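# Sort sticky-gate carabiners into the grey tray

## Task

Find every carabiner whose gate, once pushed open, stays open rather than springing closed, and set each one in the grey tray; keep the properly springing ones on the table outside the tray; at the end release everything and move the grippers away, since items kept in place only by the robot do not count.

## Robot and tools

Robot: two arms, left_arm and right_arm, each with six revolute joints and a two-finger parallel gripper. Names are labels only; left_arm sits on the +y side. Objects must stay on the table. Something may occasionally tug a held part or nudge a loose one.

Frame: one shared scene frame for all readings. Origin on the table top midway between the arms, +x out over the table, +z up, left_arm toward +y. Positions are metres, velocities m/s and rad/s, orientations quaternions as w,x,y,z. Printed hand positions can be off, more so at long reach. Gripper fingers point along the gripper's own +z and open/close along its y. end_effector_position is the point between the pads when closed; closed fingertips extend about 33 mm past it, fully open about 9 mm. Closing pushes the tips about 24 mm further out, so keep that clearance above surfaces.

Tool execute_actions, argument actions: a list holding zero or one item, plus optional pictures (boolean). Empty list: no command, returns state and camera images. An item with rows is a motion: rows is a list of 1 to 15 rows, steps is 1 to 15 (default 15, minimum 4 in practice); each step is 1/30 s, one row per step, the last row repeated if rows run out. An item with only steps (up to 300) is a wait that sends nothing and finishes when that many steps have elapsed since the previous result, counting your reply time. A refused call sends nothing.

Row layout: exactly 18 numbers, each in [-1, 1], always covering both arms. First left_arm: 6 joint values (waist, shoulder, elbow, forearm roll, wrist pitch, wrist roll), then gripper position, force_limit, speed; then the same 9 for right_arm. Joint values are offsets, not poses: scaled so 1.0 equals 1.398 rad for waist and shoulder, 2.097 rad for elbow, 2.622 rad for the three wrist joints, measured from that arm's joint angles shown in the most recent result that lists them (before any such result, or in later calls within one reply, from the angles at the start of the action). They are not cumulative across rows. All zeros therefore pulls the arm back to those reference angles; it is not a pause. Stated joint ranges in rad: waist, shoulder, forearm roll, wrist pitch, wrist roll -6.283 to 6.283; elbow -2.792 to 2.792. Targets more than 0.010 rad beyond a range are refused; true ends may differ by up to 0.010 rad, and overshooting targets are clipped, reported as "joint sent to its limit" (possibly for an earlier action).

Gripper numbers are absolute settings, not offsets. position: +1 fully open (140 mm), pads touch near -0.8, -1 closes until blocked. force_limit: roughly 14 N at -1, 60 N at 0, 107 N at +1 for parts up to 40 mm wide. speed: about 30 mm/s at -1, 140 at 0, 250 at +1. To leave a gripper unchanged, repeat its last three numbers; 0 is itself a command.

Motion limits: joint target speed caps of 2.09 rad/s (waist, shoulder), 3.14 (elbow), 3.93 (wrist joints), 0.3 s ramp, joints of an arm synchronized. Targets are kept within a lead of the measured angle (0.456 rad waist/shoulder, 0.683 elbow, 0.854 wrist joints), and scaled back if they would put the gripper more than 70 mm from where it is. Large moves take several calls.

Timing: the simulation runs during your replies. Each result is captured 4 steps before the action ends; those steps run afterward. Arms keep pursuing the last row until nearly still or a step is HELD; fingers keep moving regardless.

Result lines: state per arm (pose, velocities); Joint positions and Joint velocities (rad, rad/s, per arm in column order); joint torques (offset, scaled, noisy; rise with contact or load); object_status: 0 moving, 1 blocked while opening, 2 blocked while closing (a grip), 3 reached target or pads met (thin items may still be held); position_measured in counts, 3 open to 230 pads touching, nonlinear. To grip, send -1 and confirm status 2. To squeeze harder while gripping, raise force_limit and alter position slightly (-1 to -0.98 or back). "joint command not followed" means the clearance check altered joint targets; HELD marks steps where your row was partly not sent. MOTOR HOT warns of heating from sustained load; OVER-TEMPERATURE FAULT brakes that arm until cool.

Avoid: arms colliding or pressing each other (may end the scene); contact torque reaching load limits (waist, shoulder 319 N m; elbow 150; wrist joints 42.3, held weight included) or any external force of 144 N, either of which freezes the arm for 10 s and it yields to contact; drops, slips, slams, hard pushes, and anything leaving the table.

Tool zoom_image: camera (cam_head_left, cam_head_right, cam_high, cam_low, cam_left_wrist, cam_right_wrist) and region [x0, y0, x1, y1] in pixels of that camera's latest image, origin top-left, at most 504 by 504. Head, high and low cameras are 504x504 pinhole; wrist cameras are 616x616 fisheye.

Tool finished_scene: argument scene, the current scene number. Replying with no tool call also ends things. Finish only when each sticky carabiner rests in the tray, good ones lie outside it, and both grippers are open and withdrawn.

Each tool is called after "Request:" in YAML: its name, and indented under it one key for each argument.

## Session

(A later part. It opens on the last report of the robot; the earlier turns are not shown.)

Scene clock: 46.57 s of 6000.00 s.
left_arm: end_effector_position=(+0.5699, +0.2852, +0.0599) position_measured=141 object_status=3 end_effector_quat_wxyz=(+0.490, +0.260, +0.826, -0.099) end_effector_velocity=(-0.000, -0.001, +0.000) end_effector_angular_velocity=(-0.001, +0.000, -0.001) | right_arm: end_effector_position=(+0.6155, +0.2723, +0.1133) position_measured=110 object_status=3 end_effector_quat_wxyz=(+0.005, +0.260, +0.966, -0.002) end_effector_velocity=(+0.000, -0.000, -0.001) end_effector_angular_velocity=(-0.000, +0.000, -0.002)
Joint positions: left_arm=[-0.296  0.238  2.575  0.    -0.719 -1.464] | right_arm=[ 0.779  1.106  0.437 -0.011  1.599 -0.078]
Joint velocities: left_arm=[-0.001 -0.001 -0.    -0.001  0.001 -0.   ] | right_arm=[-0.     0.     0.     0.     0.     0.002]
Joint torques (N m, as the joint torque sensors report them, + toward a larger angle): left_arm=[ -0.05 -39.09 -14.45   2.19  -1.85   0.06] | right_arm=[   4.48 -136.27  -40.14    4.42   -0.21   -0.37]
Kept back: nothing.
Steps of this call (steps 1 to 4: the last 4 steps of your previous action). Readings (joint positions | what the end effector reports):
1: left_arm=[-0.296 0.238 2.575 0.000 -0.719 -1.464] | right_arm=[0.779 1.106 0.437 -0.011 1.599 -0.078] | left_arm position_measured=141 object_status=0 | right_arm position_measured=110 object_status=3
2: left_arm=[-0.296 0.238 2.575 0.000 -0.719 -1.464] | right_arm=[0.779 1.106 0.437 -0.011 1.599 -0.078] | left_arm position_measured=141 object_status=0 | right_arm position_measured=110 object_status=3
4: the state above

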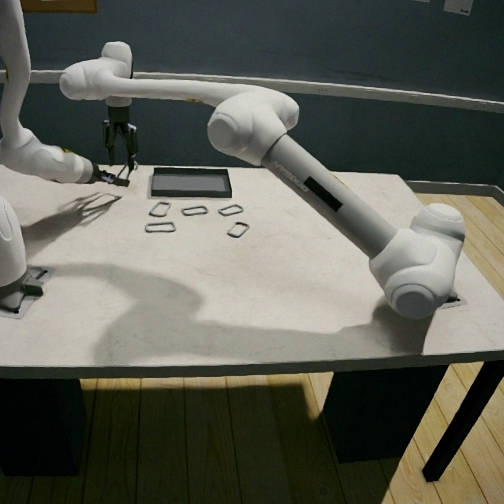

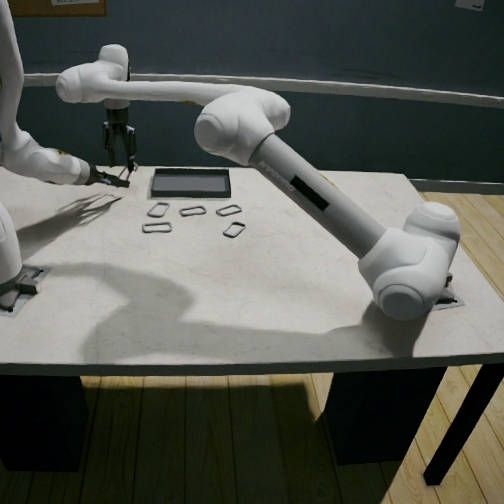

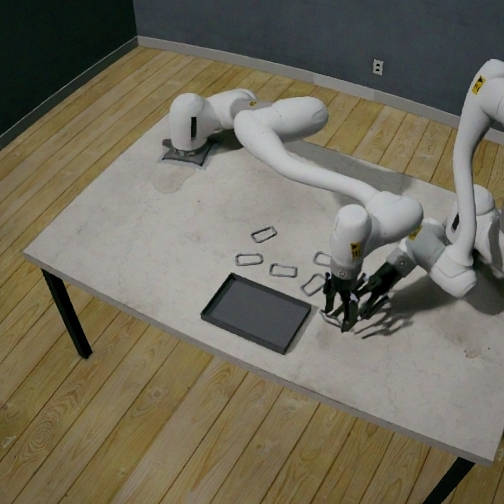

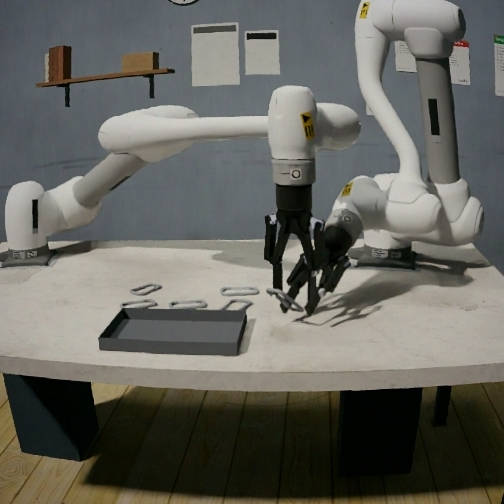

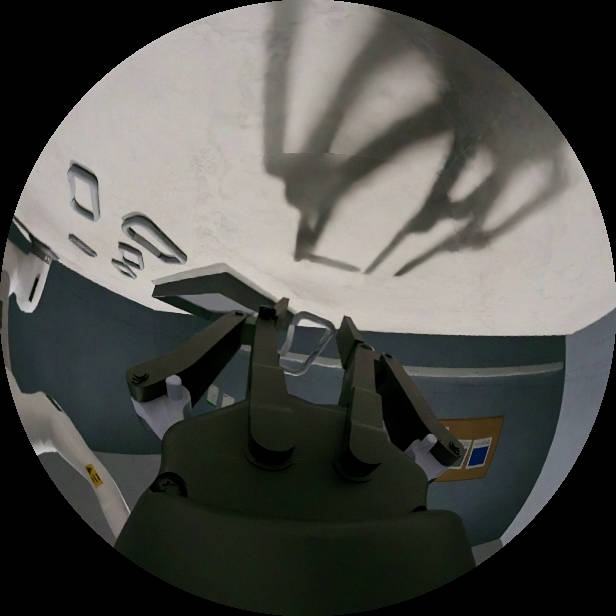

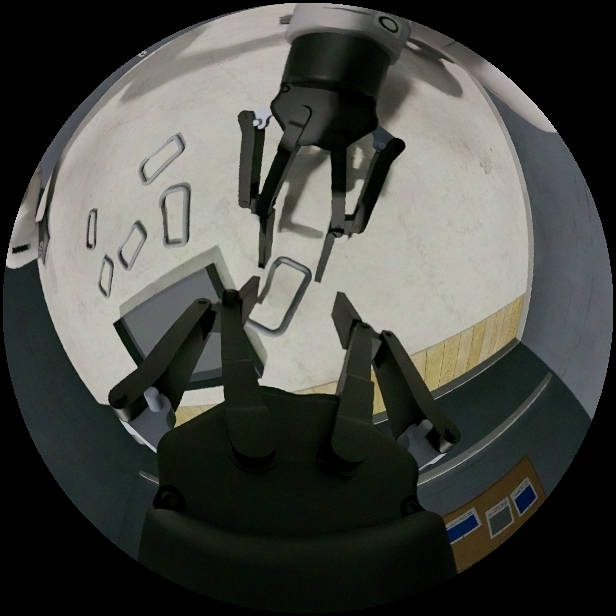

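Looks between the pads. Close.

Request:
execute_actions:
  actions:
    - {"rows":[[0,0,0,0,0,0,-0.6,-0.3,-0.4,0,0,0,0,0,0,0.15,-0.5,0]],"steps":15}

Request:
execute_actions:
  actions:
    - {"steps":8}
  pictures: true

Request:
zoom_image:
  camera: "cam_low"
  region: [240,250,380,350]

Scene clock: 47.03 s of 6000.00 s.
left_arm: end_effector_position=(+0.5699, +0.2852, +0.0599) position_measured=162 object_status=0 end_effector_quat_wxyz=(+0.490, +0.260, +0.826, -0.099) end_effector_velocity=(+0.000, +0.000, +0.001) end_effector_angular_velocity=(-0.001, -0.001, +0.001) | right_arm: end_effector_position=(+0.6155, +0.2723, +0.1133) position_measured=110 object_status=3 end_effector_quat_wxyz=(+0.005, +0.260, +0.966, -0.002) end_effector_velocity=(+0.001, -0.000, -0.000) end_effector_angular_velocity=(-0.000, -0.000, -0.001)
Joint positions: left_arm=[-0.296  0.238  2.575  0.    -0.719 -1.464] | right_arm=[ 0.779  1.106  0.437 -0.011  1.599 -0.078]
Joint velocities: left_arm=[ 0.    -0.001  0.    -0.    -0.    -0.   ] | right_arm=[-0.     0.    -0.001 -0.     0.     0.001]
Joint torques (N m, as the joint torque sensors report them, + toward a larger angle): left_arm=[ -1.28 -39.8  -17.24   2.77  -3.1   -0.02] | right_arm=[   7.03 -135.88  -40.33    5.46   -1.12   -0.27]
Steps of this call (steps 1 to 3: the robot went on to your last target; steps 4 to 14: the first 11 steps of this action). Readings (joint positions | what the end effector reports):
4: left_arm=[-0.296 0.238 2.575 0.000 -0.719 -1.464] | right_arm=[0.779 1.106 0.437 -0.011 1.599 -0.078] | left_arm position_measured=141 object_status=0 | right_arm position_measured=110 object_status=3
5: left_arm=[-0.296 0.238 2.575 0.000 -0.719 -1.464] | right_arm=[0.779 1.106 0.437 -0.011 1.599 -0.078] | left_arm position_measured=143 object_status=0 | right_arm position_measured=110 object_status=3
7: left_arm=[-0.296 0.238 2.575 0.000 -0.719 -1.464] | right_arm=[0.779 1.106 0.437 -0.011 1.599 -0.078] | left_arm position_measured=154 object_status=0 | right_arm position_measured=110 object_status=3
11: left_arm=[-0.296 0.238 2.575 0.000 -0.719 -1.464] | right_arm=[0.779 1.106 0.437 -0.011 1.599 -0.078] | left_arm position_measured=161 object_status=0 | right_arm position_measured=110 object_status=3
14: the state above

Scene clock: 47.30 s of 6000.00 s.
left_arm: end_effector_position=(+0.5699, +0.2852, +0.0599) position_measured=162 object_status=2 end_effector_quat_wxyz=(+0.490, +0.260, +0.826, -0.099) end_effector_velocity=(-0.000, -0.000, -0.000) end_effector_angular_velocity=(+0.000, -0.000, -0.000) | right_arm: end_effector_position=(+0.6155, +0.2723, +0.1133) position_measured=110 object_status=3 end_effector_quat_wxyz=(+0.005, +0.260, +0.966, -0.002) end_effector_velocity=(+0.000, -0.000, +0.002) end_effector_angular_velocity=(+0.001, -0.001, +0.000)
Joint positions: left_arm=[-0.296  0.238  2.575  0.    -0.719 -1.464] | right_arm=[ 0.779  1.106  0.437 -0.011  1.599 -0.078]
Joint velocities: left_arm=[-0.  0. -0. -0. -0.  0.] | right_arm=[ 0.    -0.002  0.    -0.     0.    -0.   ]
Joint torques (N m, as the joint torque sensors report them, + toward a larger angle): left_arm=[ -1.69 -39.8  -17.47   2.79  -3.19  -0.04] | right_arm=[   4.23 -134.24  -40.5     5.44   -0.99   -0.09]
Kept back: nothing.
Steps of this call (steps 1 to 4: the last 4 steps of your previous action; steps 5 to 8: the robot went on to your last target). Readings (joint positions | what the end effector reports):
1: left_arm=[-0.296 0.238 2.575 0.000 -0.719 -1.464] | right_arm=[0.779 1.106 0.437 -0.011 1.599 -0.078] | left_arm position_measured=162 object_status=0 | right_arm position_measured=110 object_status=3
2: left_arm=[-0.296 0.238 2.575 0.000 -0.719 -1.464] | right_arm=[0.779 1.106 0.437 -0.011 1.599 -0.078] | left_arm position_measured=162 object_status=0 | right_arm position_measured=110 object_status=3
4: left_arm=[-0.296 0.238 2.575 0.000 -0.719 -1.464] | right_arm=[0.779 1.106 0.437 -0.011 1.599 -0.078] | left_arm position_measured=162 object_status=0 | right_arm position_measured=110 object_status=3
8: the state above

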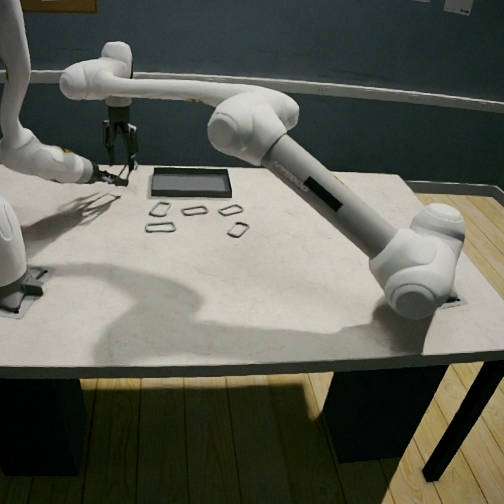

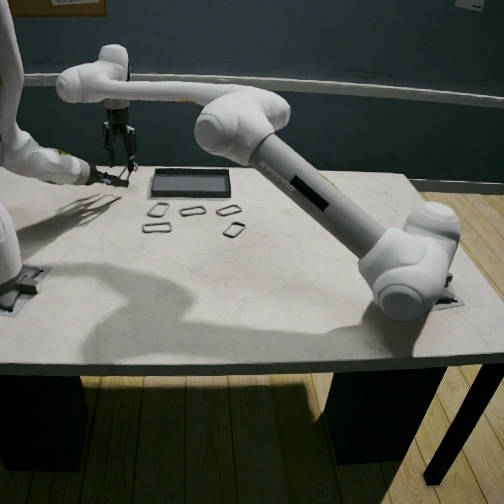

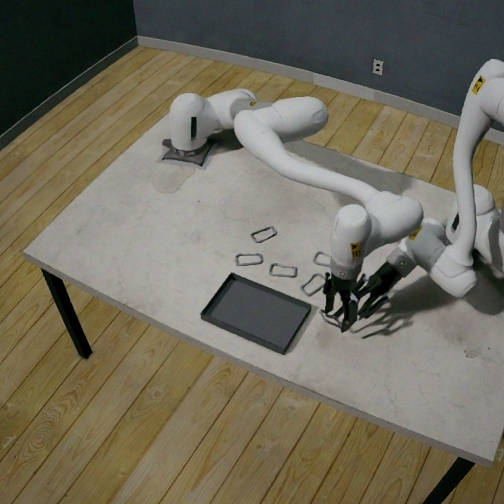

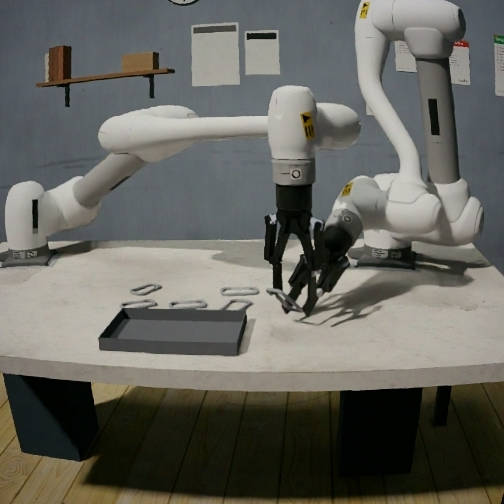

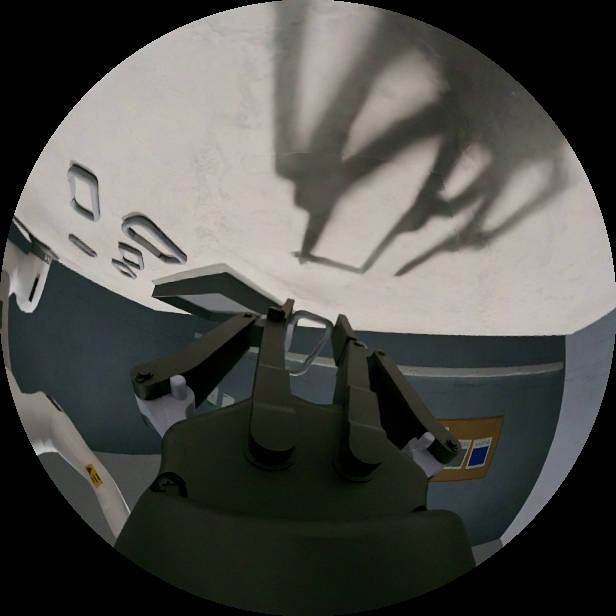

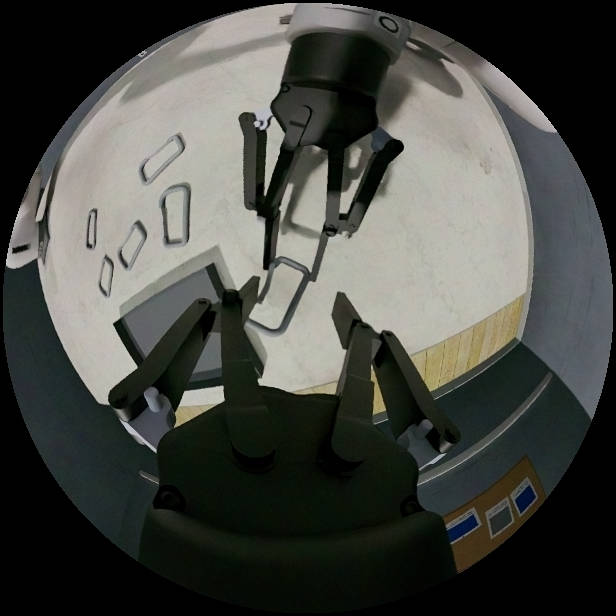

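Region (240, 250, 380, 350) of cam_low's 504x504 image, scaled by 3.600, with more detail than that image has; it fills the top 360 rows of this view, and the rest is white.

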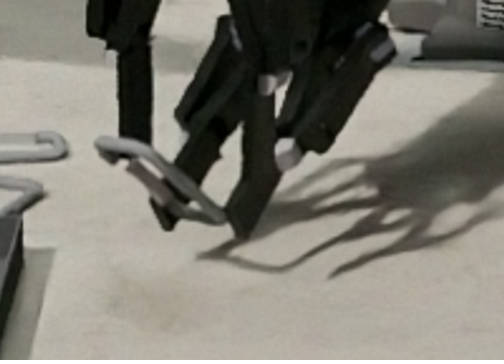

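Request:
execute_actions:
  actions:
    - {"rows":[[0,0,0,0,0,0,-0.7,0,-0.4,0,0,0,0,0,0,0.15,-0.5,0],[0,0,0,0,0,0,-0.7,0,-0.4,0,0,0,0,0,0,0.15,-0.5,0],[0,0,0,0,0,0,-0.7,0,-0.4,0,0,0,0,0,0,0.15,-0.5,0],[0,0,0,0,0,0,-0.7,0,-0.4,0,0,0,0,0,0,0.15,-0.5,0],[0,0,0,0,0,0,-0.7,0,-0.4,0,0,0,0,0,0,0.15,-0.5,0],[0,0,0,0,0,0,-0.7,0,-0.4,0,0,-0.003,-0.017,0,0.0155,0.15,-0.5,0]],"steps":15}

Request:
execute_actions:
  actions:
    - {"steps":6}
  pictures: true

Request:
zoom_image:
  camera: "cam_low"
  region: [240,250,380,350]

Scene clock: 47.83 s of 6000.00 s.
left_arm: end_effector_position=(+0.5699, +0.2852, +0.0599) position_measured=164 object_status=2 end_effector_quat_wxyz=(+0.490, +0.260, +0.826, -0.099) end_effector_velocity=(+0.000, +0.000, +0.001) end_effector_angular_velocity=(-0.000, -0.002, -0.000) | right_arm: end_effector_position=(+0.6272, +0.2663, +0.1168) position_measured=110 object_status=3 end_effector_quat_wxyz=(+0.024, +0.278, +0.960, -0.006) end_effector_velocity=(+0.023, -0.011, +0.008) end_effector_angular_velocity=(-0.031, -0.073, -0.076)
Joint positions: left_arm=[-0.296  0.238  2.575  0.    -0.719 -1.464] | right_arm=[ 0.779  1.106  0.432 -0.05   1.599 -0.042]
Joint velocities: left_arm=[ 0.001 -0.001  0.     0.001 -0.     0.   ] | right_arm=[ 0.     0.    -0.012 -0.078 -0.     0.074]
Joint torques (N m, as the joint torque sensors report them, + toward a larger angle): left_arm=[ -0.55 -38.54 -14.19   2.08  -2.     0.02] | right_arm=[   5.37 -137.28  -40.54    4.76   -0.11   -0.26]
Steps of this call (steps 1 to 5: the robot went on to your last target; steps 6 to 16: the first 11 steps of this action). Readings (joint positions | what the end effector reports):
6: left_arm=[-0.296 0.238 2.575 0.000 -0.719 -1.464] | right_arm=[0.779 1.106 0.437 -0.011 1.599 -0.078] | left_arm position_measured=162 object_status=0 | right_arm position_measured=110 object_status=3
7: left_arm=[-0.296 0.238 2.575 0.000 -0.719 -1.464] | right_arm=[0.779 1.106 0.437 -0.011 1.599 -0.078] | left_arm position_measured=164 object_status=0 | right_arm position_measured=110 object_status=3
9: left_arm=[-0.296 0.238 2.575 0.000 -0.719 -1.464] | right_arm=[0.779 1.106 0.437 -0.011 1.599 -0.078] | left_arm position_measured=164 object_status=0 | right_arm position_measured=110 object_status=3
13: left_arm=[-0.296 0.238 2.575 0.000 -0.719 -1.464] | right_arm=[0.779 1.106 0.435 -0.030 1.599 -0.061] | left_arm position_measured=164 object_status=2 | right_arm position_measured=110 object_status=3
16: the state above

Scene clock: 48.03 s of 6000.00 s.
left_arm: end_effector_position=(+0.5699, +0.2852, +0.0599) position_measured=164 object_status=2 end_effector_quat_wxyz=(+0.490, +0.260, +0.826, -0.099) end_effector_velocity=(-0.000, -0.000, -0.000) end_effector_angular_velocity=(+0.000, +0.000, -0.001) | right_arm: end_effector_position=(+0.6286, +0.2656, +0.1172) position_measured=110 object_status=3 end_effector_quat_wxyz=(+0.027, +0.280, +0.960, -0.006) end_effector_velocity=(+0.001, -0.001, +0.000) end_effector_angular_velocity=(-0.002, -0.004, -0.005)
Joint positions: left_arm=[-0.296  0.238  2.575  0.    -0.719 -1.464] | right_arm=[ 0.779  1.106  0.431 -0.055  1.599 -0.038]
Joint velocities: left_arm=[-0.     0.    -0.     0.001  0.    -0.   ] | right_arm=[ 0.     0.    -0.001 -0.005 -0.     0.005]
Joint torques (N m, as the joint torque sensors report them, + toward a larger angle): left_arm=[  0.9  -35.83 -10.54   1.83  -0.36   0.05] | right_arm=[  -1.58 -141.21  -41.34    3.09    0.65   -0.5 ]
Kept back: nothing.
Steps of this call (steps 1 to 4: the last 4 steps of your previous action; steps 5 to 6: the robot went on to your last target). Readings (joint positions | what the end effector reports):
1: left_arm=[-0.296 0.238 2.575 0.000 -0.719 -1.464] | right_arm=[0.779 1.106 0.431 -0.052 1.599 -0.041] | left_arm position_measured=164 object_status=2 | right_arm position_measured=110 object_status=3
2: left_arm=[-0.296 0.238 2.575 0.000 -0.719 -1.464] | right_arm=[0.779 1.106 0.431 -0.053 1.599 -0.039] | left_arm position_measured=164 object_status=2 | right_arm position_measured=110 object_status=3
4: left_arm=[-0.296 0.238 2.575 0.000 -0.719 -1.464] | right_arm=[0.779 1.106 0.431 -0.054 1.599 -0.038] | left_arm position_measured=164 object_status=2 | right_arm position_measured=110 object_status=3
6: the state above

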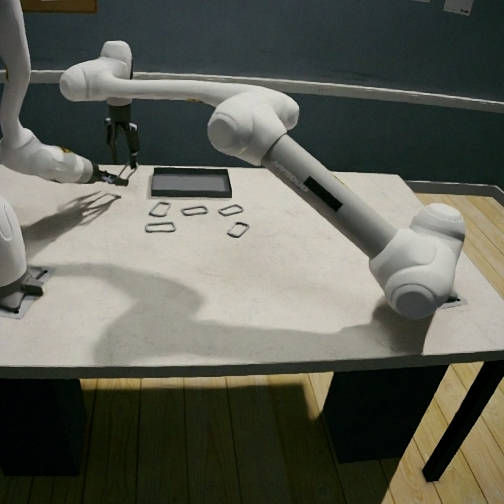

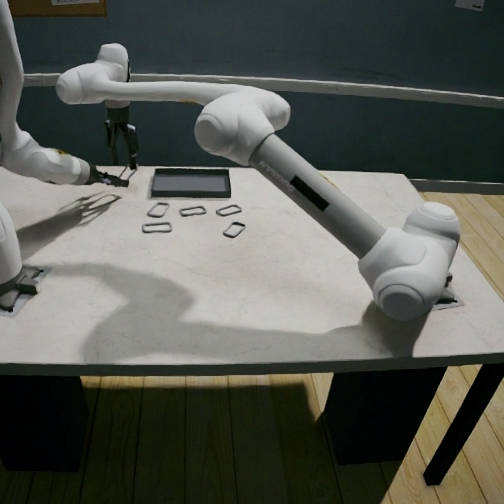

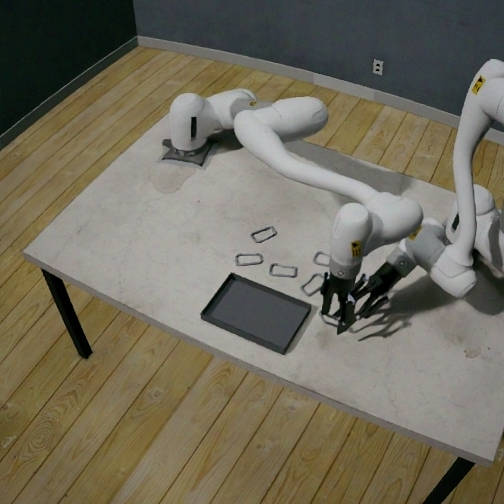

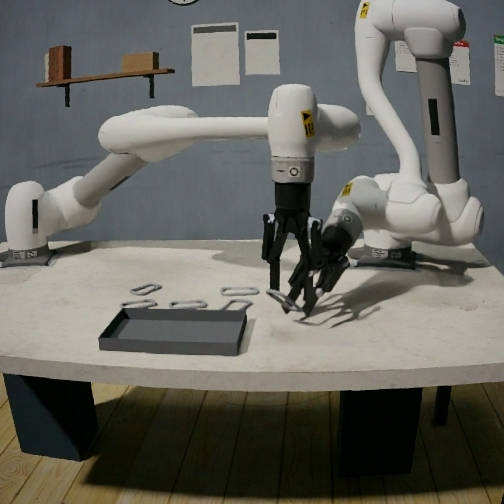

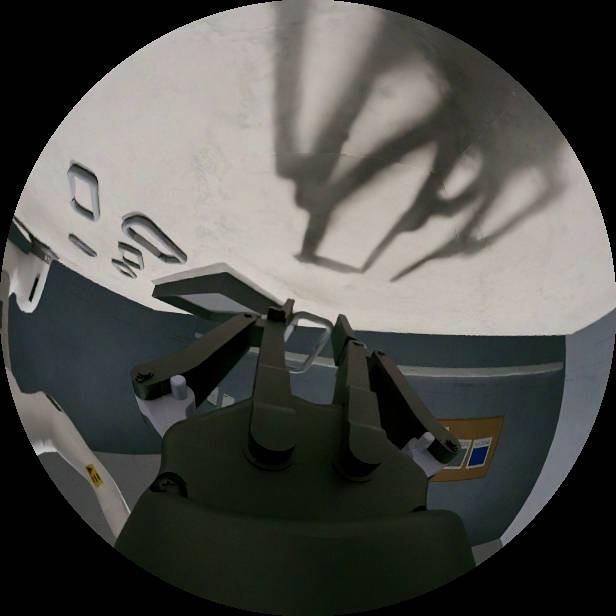

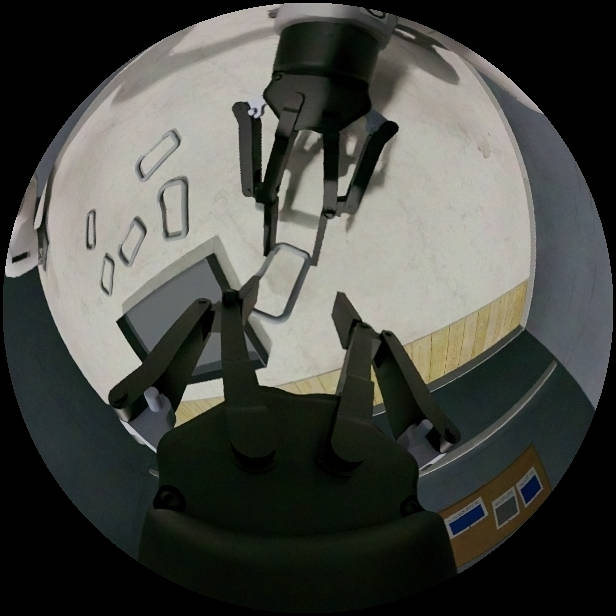

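Region (240, 250, 380, 350) of cam_low's 504x504 image, scaled by 3.600, with more detail than that image has; it fills the top 360 rows of this view, and the rest is white.

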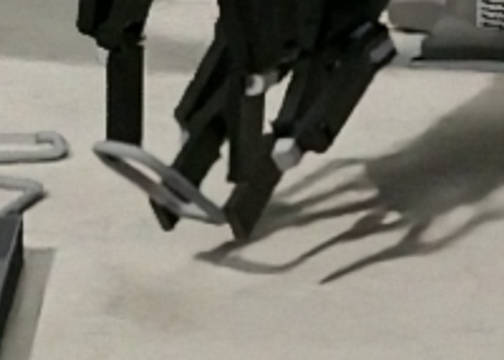

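Request:
execute_actions:
  actions:
    - {"rows":[[0,0,0,0,0,0,-0.7,0,-0.4,0,-0.004,-0.018,0.0,0.019,-0.015,0.15,-0.5,0]],"steps":15}

Request:
execute_actions:
  actions:
    - {"steps":4}
  pictures: true

Request:
zoom_image:
  camera: "cam_low"
  region: [240,250,380,350]

Scene clock: 48.60 s of 6000.00 s.
left_arm: end_effector_position=(+0.5698, +0.2853, +0.0597) position_measured=164 object_status=2 end_effector_quat_wxyz=(+0.490, +0.260, +0.826, -0.099) end_effector_velocity=(+0.001, +0.000, +0.001) end_effector_angular_velocity=(-0.001, -0.001, +0.001) | right_arm: end_effector_position=(+0.6256, +0.2615, +0.1443) position_measured=110 object_status=3 end_effector_quat_wxyz=(+0.026, +0.262, +0.965, -0.010) end_effector_velocity=(-0.001, +0.001, +0.002) end_effector_angular_velocity=(+0.001, +0.005, +0.007)
Joint positions: left_arm=[-0.296  0.238  2.575  0.    -0.719 -1.464] | right_arm=[ 0.779  1.1    0.394 -0.055  1.648 -0.077]
Joint velocities: left_arm=[ 0.    -0.001 -0.001 -0.001 -0.    -0.   ] | right_arm=[ 0.     0.002 -0.008  0.004  0.007 -0.007]
Joint torques (N m, as the joint torque sensors report them, + toward a larger angle): left_arm=[ -0.67 -38.08 -13.58   2.3   -2.11   0.02] | right_arm=[   0.48 -137.58  -40.55    4.35    0.15   -0.16]
Steps of this call (steps 1 to 6: the robot went on to your last target; steps 7 to 17: the first 11 steps of this action). Readings (joint positions | what the end effector reports):
7: left_arm=[-0.296 0.238 2.575 0.000 -0.719 -1.464] | right_arm=[0.779 1.106 0.431 -0.055 1.599 -0.037] | left_arm position_measured=164 object_status=2 | right_arm position_measured=110 object_status=3
8: left_arm=[-0.296 0.238 2.575 0.000 -0.719 -1.464] | right_arm=[0.779 1.106 0.426 -0.055 1.605 -0.042] | left_arm position_measured=164 object_status=2 | right_arm position_measured=110 object_status=3
10: left_arm=[-0.296 0.238 2.574 0.000 -0.721 -1.464] | right_arm=[0.779 1.103 0.406 -0.054 1.630 -0.062] | left_arm position_measured=164 object_status=2 | right_arm position_measured=110 object_status=3
14: left_arm=[-0.296 0.238 2.575 0.000 -0.719 -1.464] | right_arm=[0.779 1.100 0.395 -0.055 1.647 -0.075] | left_arm position_measured=164 object_status=2 | right_arm position_measured=110 object_status=3
17: the state above

Scene clock: 48.73 s of 6000.00 s.
left_arm: end_effector_position=(+0.5699, +0.2852, +0.0598) position_measured=164 object_status=2 end_effector_quat_wxyz=(+0.490, +0.260, +0.826, -0.099) end_effector_velocity=(+0.000, +0.000, +0.000) end_effector_angular_velocity=(+0.000, -0.000, +0.000) | right_arm: end_effector_position=(+0.6256, +0.2615, +0.1445) position_measured=110 object_status=3 end_effector_quat_wxyz=(+0.026, +0.262, +0.965, -0.010) end_effector_velocity=(+0.001, -0.000, +0.003) end_effector_angular_velocity=(+0.002, -0.000, -0.000)
Joint positions: left_arm=[-0.296  0.238  2.575  0.    -0.719 -1.464] | right_arm=[ 0.779  1.1    0.393 -0.055  1.649 -0.077]
Joint velocities: left_arm=[ 0.     0.    -0.    -0.    -0.     0.001] | right_arm=[-0.001 -0.002 -0.001  0.001  0.001 -0.001]
Joint torques (N m, as the joint torque sensors report them, + toward a larger angle): left_arm=[ -0.28 -38.47 -14.83   2.22  -2.1   -0.02] | right_arm=[   3.   -136.9   -39.58    4.18    0.1    -0.1 ]
Kept back: nothing.
Steps of this call (steps 1 to 4: the last 4 steps of your previous action). Readings (joint positions | what the end effector reports):
1: left_arm=[-0.296 0.238 2.575 0.000 -0.719 -1.464] | right_arm=[0.779 1.100 0.393 -0.055 1.649 -0.077] | left_arm position_measured=164 object_status=2 | right_arm position_measured=110 object_status=3
2: left_arm=[-0.296 0.238 2.575 0.000 -0.719 -1.464] | right_arm=[0.779 1.100 0.393 -0.055 1.649 -0.077] | left_arm position_measured=164 object_status=2 | right_arm position_measured=110 object_status=3
4: the state above

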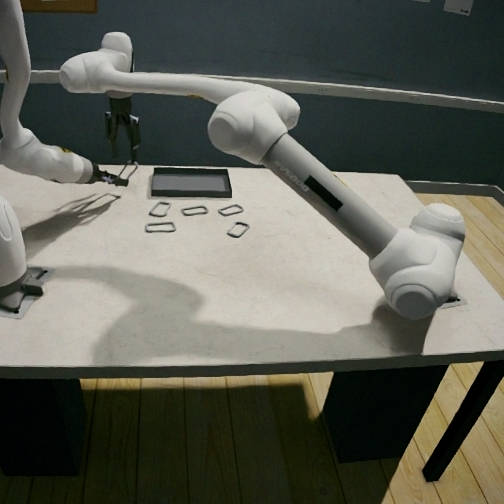

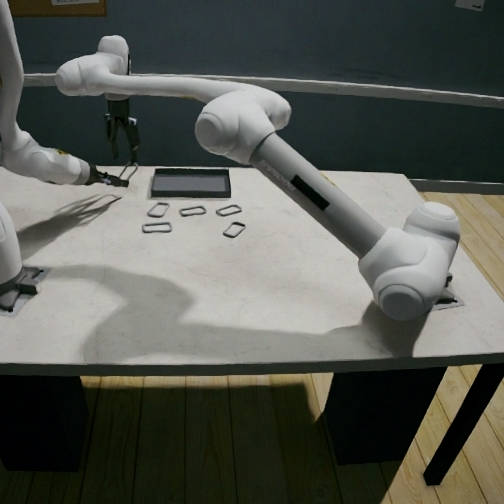

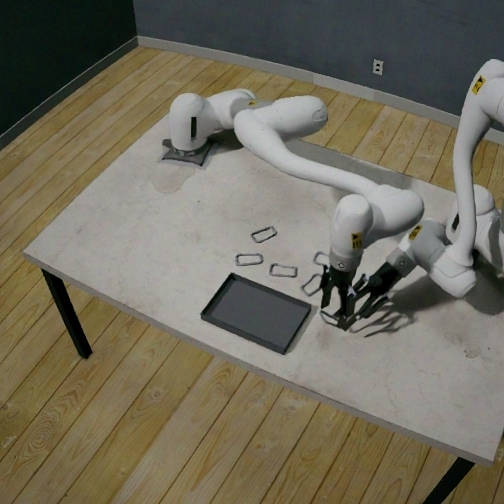

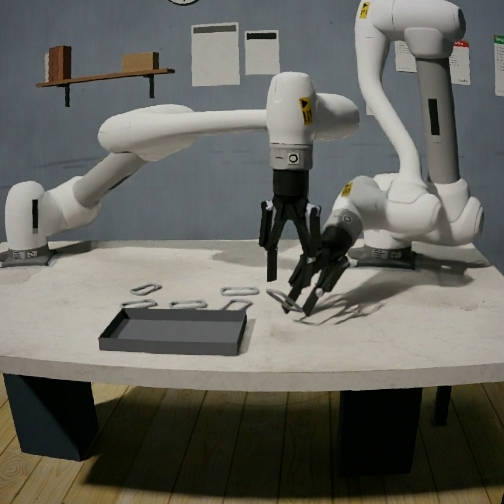

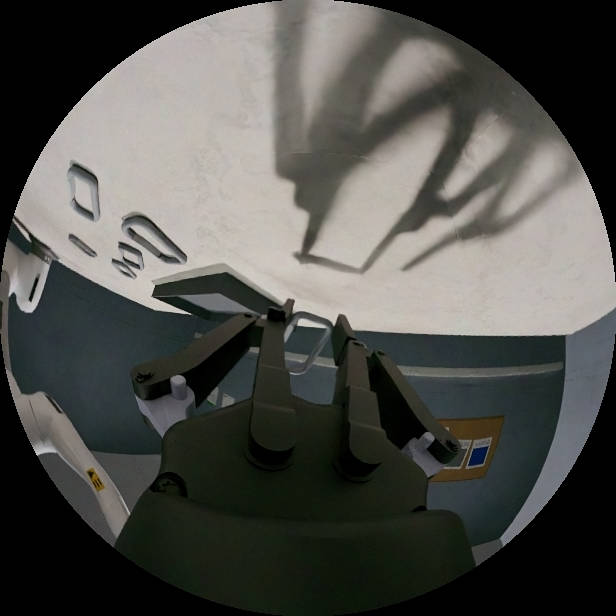

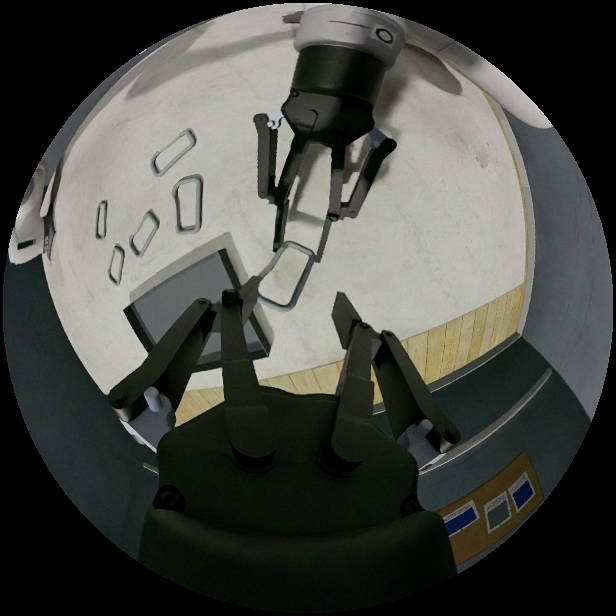

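Region (240, 250, 380, 350) of cam_low's 504x504 image, scaled by 3.600, with more detail than that image has; it fills the top 360 rows of this view, and the rest is white.

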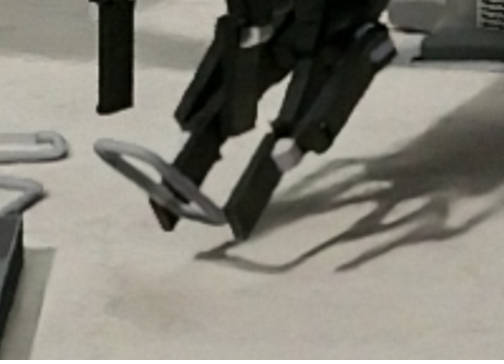

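Request:
execute_actions:
  actions:
    - {"rows":[[0,-0.03,0,0,0.016,0,-0.7,0,-0.4,-0.093,-0.541,0.682,0.017,-0.257,0.17,0.15,-0.5,0]],"steps":15}

Request:
execute_actions:
  actions:
    - {"steps":15}

Scene clock: 49.70 s of 6000.00 s.
left_arm: end_effector_position=(+0.5670, +0.2869, +0.0733) position_measured=164 object_status=2 end_effector_quat_wxyz=(+0.490, +0.260, +0.826, -0.099) end_effector_velocity=(-0.001, -0.000, +0.002) end_effector_angular_velocity=(+0.001, +0.001, -0.001) | right_arm: end_effector_position=(+0.6626, +0.2077, +0.2100) position_measured=110 object_status=3 end_effector_quat_wxyz=(+0.042, +0.388, +0.916, +0.091) end_effector_velocity=(-0.038, -0.295, +0.195) end_effector_angular_velocity=(+0.413, -0.117, -0.666)
Joint positions: left_arm=[-0.296  0.197  2.575  0.    -0.677 -1.464] | right_arm=[ 0.716  0.845  0.777 -0.033  1.323  0.139]
Joint velocities: left_arm=[-0.001 -0.007  0.    -0.     0.008  0.001] | right_arm=[-0.159 -0.901  1.343  0.056 -0.822  0.542]
Joint torques (N m, as the joint torque sensors report them, + toward a larger angle): left_arm=[ -1.05 -33.98 -16.5    2.31  -2.19  -0.01] | right_arm=[   8.18 -115.78  -38.51    4.25   -0.58   -0.18]
Steps of this call (steps 1 to 15: the robot went on to your last target; steps 16 to 18: nothing new was sent; steps 19 to 29: the first 11 steps of this action). Readings (joint positions | what the end effector reports):
19: left_arm=[-0.296 0.238 2.575 0.000 -0.719 -1.464] | right_arm=[0.779 1.100 0.393 -0.055 1.649 -0.077] | left_arm position_measured=164 object_status=2 | right_arm position_measured=110 object_status=3
20: left_arm=[-0.296 0.234 2.575 0.000 -0.716 -1.464] | right_arm=[0.778 1.097 0.399 -0.054 1.643 -0.073] | left_arm position_measured=164 object_status=2 | right_arm position_measured=110 object_status=3
22: left_arm=[-0.296 0.214 2.575 0.000 -0.695 -1.464] | right_arm=[0.769 1.067 0.444 -0.052 1.598 -0.042] | left_arm position_measured=164 object_status=2 | right_arm position_measured=110 object_status=3
26: left_arm=[-0.296 0.198 2.575 0.000 -0.679 -1.464] | right_arm=[0.735 0.939 0.634 -0.040 1.423 0.073] | left_arm position_measured=164 object_status=2 | right_arm position_measured=110 object_status=3
29: the state above

Scene clock: 50.20 s of 6000.00 s.
left_arm: end_effector_position=(+0.5669, +0.2869, +0.0734) position_measured=164 object_status=2 end_effector_quat_wxyz=(+0.490, +0.260, +0.826, -0.099) end_effector_velocity=(-0.000, -0.001, +0.001) end_effector_angular_velocity=(-0.000, -0.002, -0.002) | right_arm: end_effector_position=(+0.5792, +0.0500, +0.1888) position_measured=110 object_status=3 end_effector_quat_wxyz=(+0.026, +0.468, +0.880, +0.076) end_effector_velocity=(-0.206, -0.296, -0.172) end_effector_angular_velocity=(-0.180, +0.207, -0.198)
Joint positions: left_arm=[-0.296  0.196  2.575  0.    -0.677 -1.464] | right_arm=[ 0.675  0.549  1.32  -0.019  1.113  0.278]
Joint velocities: left_arm=[-0.001 -0.002  0.     0.001 -0.     0.001] | right_arm=[-0.045 -0.352  0.861  0.015 -0.234  0.155]
Joint torques (N m, as the joint torque sensors report them, + toward a larger angle): left_arm=[ -0.49 -34.9  -16.42   2.41  -2.14   0.05] | right_arm=[  3.1  -96.14 -39.23   4.3   -0.77   0.  ]
Kept back: nothing.
Steps of this call (steps 1 to 4: the last 4 steps of your previous action; steps 5 to 15: the robot went on to your last target). Readings (joint positions | what the end effector reports):
1: left_arm=[-0.296 0.196 2.575 0.000 -0.677 -1.464] | right_arm=[0.711 0.815 0.821 -0.032 1.297 0.156] | left_arm position_measured=164 object_status=2 | right_arm position_measured=110 object_status=3
2: left_arm=[-0.296 0.196 2.575 0.000 -0.677 -1.464] | right_arm=[0.706 0.786 0.865 -0.030 1.274 0.172] | left_arm position_measured=164 object_status=2 | right_arm position_measured=110 object_status=3
4: left_arm=[-0.296 0.196 2.575 0.000 -0.677 -1.464] | right_arm=[0.699 0.731 0.947 -0.027 1.234 0.198] | left_arm position_measured=164 object_status=2 | right_arm position_measured=110 object_status=3
8: left_arm=[-0.296 0.196 2.575 0.000 -0.677 -1.464] | right_arm=[0.687 0.643 1.100 -0.024 1.176 0.236] | left_arm position_measured=164 object_status=2 | right_arm position_measured=110 object_status=3
15: the state above

Request:
execute_actions:
  actions:
    - {"steps":25}

Request:
execute_actions:
  actions:
    - {"rows":[[0,-0.046,-0.136,0,0.334,0,-0.7,0,-0.4,0,0,0,0,0,0,0.15,-0.5,0]],"steps":15}

Request:
execute_actions:
  actions:
    - {"steps":15}
  pictures: true

Scene clock: 51.03 s of 6000.00 s.
left_arm: end_effector_position=(+0.5669, +0.2869, +0.0734) position_measured=164 object_status=2 end_effector_quat_wxyz=(+0.490, +0.260, +0.826, -0.099) end_effector_velocity=(-0.000, -0.001, +0.001) end_effector_angular_velocity=(-0.001, -0.001, -0.001) | right_arm: end_effector_position=(+0.4353, -0.1413, +0.0896) position_measured=110 object_status=3 end_effector_quat_wxyz=(+0.004, +0.521, +0.853, -0.001) end_effector_velocity=(-0.003, -0.004, -0.002) end_effector_angular_velocity=(-0.003, +0.002, -0.002)
Joint positions: left_arm=[-0.296  0.196  2.575  0.    -0.677 -1.464] | right_arm=[ 0.649  0.344  1.823 -0.01   0.975  0.369]
Joint velocities: left_arm=[-0.001 -0.002  0.    -0.     0.    -0.001] | right_arm=[-0.001 -0.003  0.01  -0.001 -0.003  0.002]
Joint torques (N m, as the joint torque sensors report them, + toward a larger angle): left_arm=[  0.05 -35.79 -16.25   2.42  -2.14   0.02] | right_arm=[  2.44 -71.84 -33.48   3.5   -0.13  -0.28]
Kept back: nothing.
Steps of this call (steps 1 to 25: the robot went on to your last target). Readings (joint positions | what the end effector reports):
1: left_arm=[-0.296 0.196 2.575 0.000 -0.677 -1.464] | right_arm=[0.674 0.538 1.349 -0.019 1.105 0.283] | left_arm position_measured=164 object_status=2 | right_arm position_measured=110 object_status=3
2: left_arm=[-0.296 0.196 2.575 0.000 -0.677 -1.464] | right_arm=[0.672 0.526 1.377 -0.018 1.097 0.288] | left_arm position_measured=164 object_status=2 | right_arm position_measured=110 object_status=3
4: left_arm=[-0.296 0.196 2.575 0.000 -0.677 -1.464] | right_arm=[0.669 0.503 1.434 -0.017 1.081 0.299] | left_arm position_measured=164 object_status=2 | right_arm position_measured=110 object_status=3
8: left_arm=[-0.296 0.196 2.575 0.000 -0.677 -1.464] | right_arm=[0.663 0.458 1.544 -0.015 1.051 0.318] | left_arm position_measured=164 object_status=2 | right_arm position_measured=110 object_status=3
25: the state above

Scene clock: 51.40 s of 6000.00 s.
left_arm: end_effector_position=(+0.5793, +0.2801, +0.0517) position_measured=164 object_status=2 end_effector_quat_wxyz=(+0.320, +0.284, +0.902, -0.064) end_effector_velocity=(-0.055, +0.031, +0.026) end_effector_angular_velocity=(+0.698, +1.266, +0.001) | right_arm: end_effector_position=(+0.4353, -0.1413, +0.0897) position_measured=110 object_status=3 end_effector_quat_wxyz=(+0.004, +0.521, +0.853, -0.001) end_effector_velocity=(+0.001, +0.000, +0.001) end_effector_angular_velocity=(+0.002, -0.001, +0.000)
Joint positions: left_arm=[-0.296  0.149  2.365  0.    -0.036 -1.464] | right_arm=[ 0.649  0.344  1.823 -0.01   0.975  0.369]
Joint velocities: left_arm=[ 0.001 -0.173 -0.759  0.001  2.377 -0.001] | right_arm=[-0.    -0.001 -0.001  0.     0.    -0.001]
Joint torques (N m, as the joint torque sensors report them, + toward a larger angle): left_arm=[  0.39 -33.8  -16.76   2.29  -1.37   0.1 ] | right_arm=[  4.28 -71.85 -33.13   3.7    0.01  -0.21]
Steps of this call (steps 1 to 11: the first 11 steps of this action). Readings (joint positions | what the end effector reports):
1: left_arm=[-0.296 0.196 2.575 0.000 -0.676 -1.464] | right_arm=[0.649 0.344 1.823 -0.010 0.975 0.369] | left_arm position_measured=164 object_status=2 | right_arm position_measured=110 object_status=3
2: left_arm=[-0.296 0.196 2.573 0.000 -0.669 -1.464] | right_arm=[0.649 0.344 1.823 -0.010 0.975 0.369] | left_arm position_measured=164 object_status=2 | right_arm position_measured=110 object_status=3
4: left_arm=[-0.296 0.191 2.554 0.000 -0.614 -1.464] | right_arm=[0.649 0.344 1.823 -0.010 0.975 0.369] | left_arm position_measured=164 object_status=2 | right_arm position_measured=110 object_status=3
8: left_arm=[-0.296 0.170 2.459 0.000 -0.328 -1.464] | right_arm=[0.649 0.344 1.823 -0.010 0.975 0.369] | left_arm position_measured=164 object_status=2 | right_arm position_measured=110 object_status=3
11: the state above

Scene clock: 51.90 s of 6000.00 s.
left_arm: end_effector_position=(+0.5708, +0.2847, +0.0586) position_measured=164 object_status=2 end_effector_quat_wxyz=(+0.253, +0.291, +0.921, -0.051) end_effector_velocity=(-0.000, -0.001, +0.000) end_effector_angular_velocity=(-0.000, +0.000, -0.001) | right_arm: end_effector_position=(+0.4353, -0.1413, +0.0897) position_measured=110 object_status=3 end_effector_quat_wxyz=(+0.004, +0.521, +0.853, -0.001) end_effector_velocity=(-0.000, -0.000, -0.003) end_effector_angular_velocity=(-0.003, +0.003, -0.000)
Joint positions: left_arm=[-0.296  0.132  2.289  0.     0.199 -1.464] | right_arm=[ 0.649  0.344  1.823 -0.01   0.975  0.369]
Joint velocities: left_arm=[-0.001 -0.001 -0.    -0.     0.001  0.   ] | right_arm=[-0.     0.004  0.     0.     0.    -0.   ]
Joint torques (N m, as the joint torque sensors report them, + toward a larger angle): left_arm=[ -0.12 -40.33 -27.28   3.69  -1.22   0.06] | right_arm=[  1.67 -70.65 -33.55   3.51  -0.12   0.05]
Kept back: nothing.
Steps of this call (steps 1 to 4: the last 4 steps of your previous action; steps 5 to 15: the robot went on to your last target). Readings (joint positions | what the end effector reports):
1: left_arm=[-0.296 0.143 2.341 0.000 0.037 -1.464] | right_arm=[0.649 0.344 1.823 -0.010 0.975 0.369] | left_arm position_measured=164 object_status=2 | right_arm position_measured=110 object_status=3
2: left_arm=[-0.296 0.139 2.322 0.000 0.097 -1.464] | right_arm=[0.649 0.344 1.823 -0.010 0.975 0.369] | left_arm position_measured=164 object_status=2 | right_arm position_measured=110 object_status=3
4: left_arm=[-0.296 0.133 2.297 0.000 0.175 -1.464] | right_arm=[0.649 0.344 1.823 -0.010 0.975 0.369] | left_arm position_measured=164 object_status=2 | right_arm position_measured=110 object_status=3
8: left_arm=[-0.296 0.132 2.290 0.000 0.198 -1.464] | right_arm=[0.649 0.344 1.823 -0.010 0.975 0.369] | left_arm position_measured=164 object_status=2 | right_arm position_measured=110 object_status=3
15: the state above

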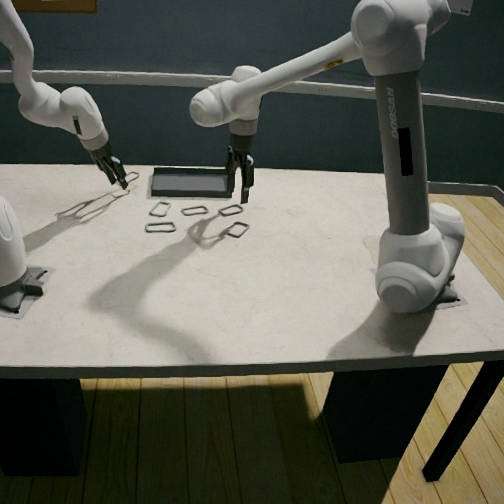

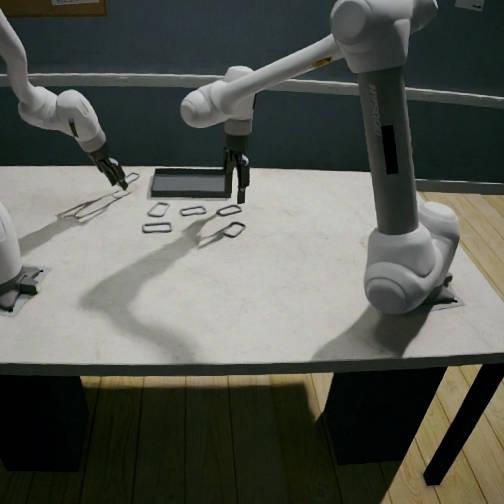

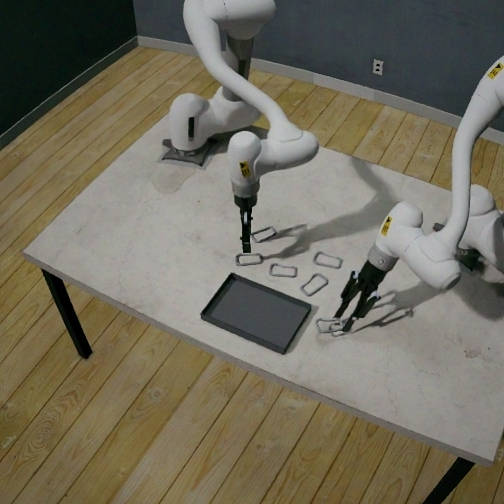

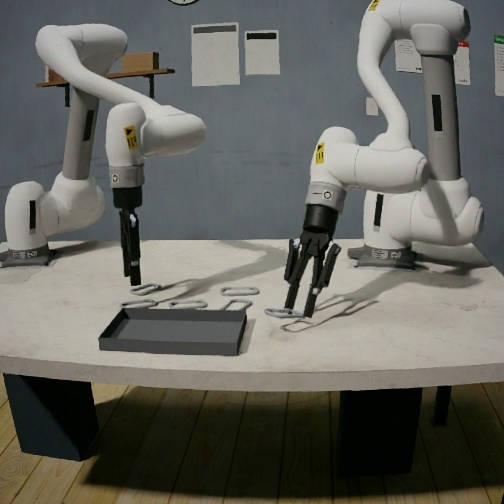

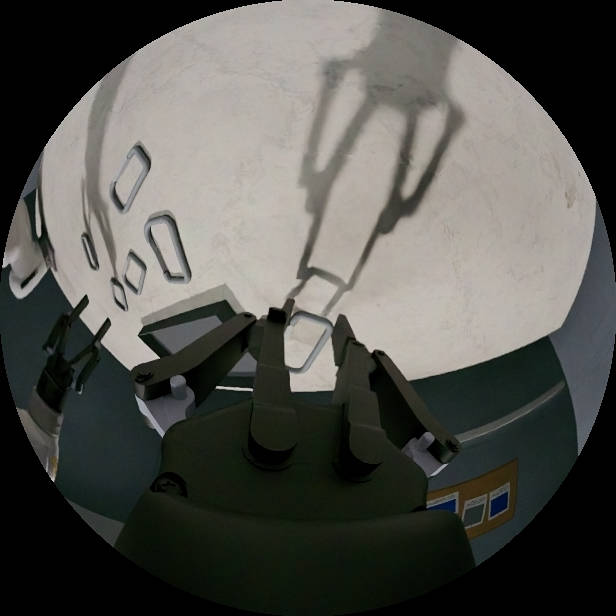

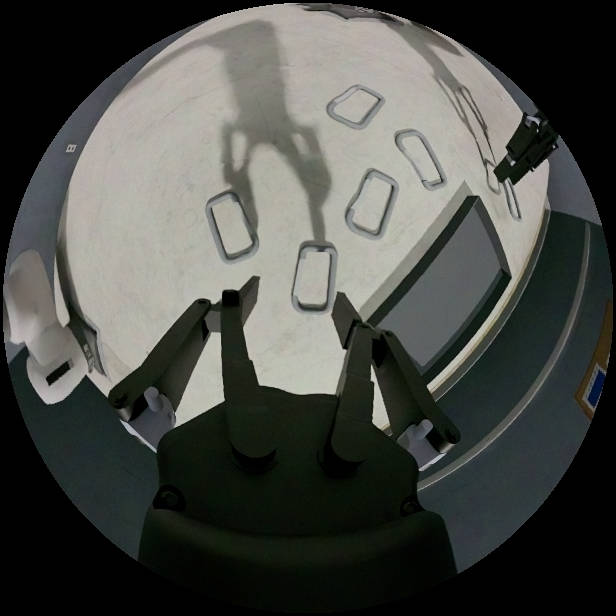

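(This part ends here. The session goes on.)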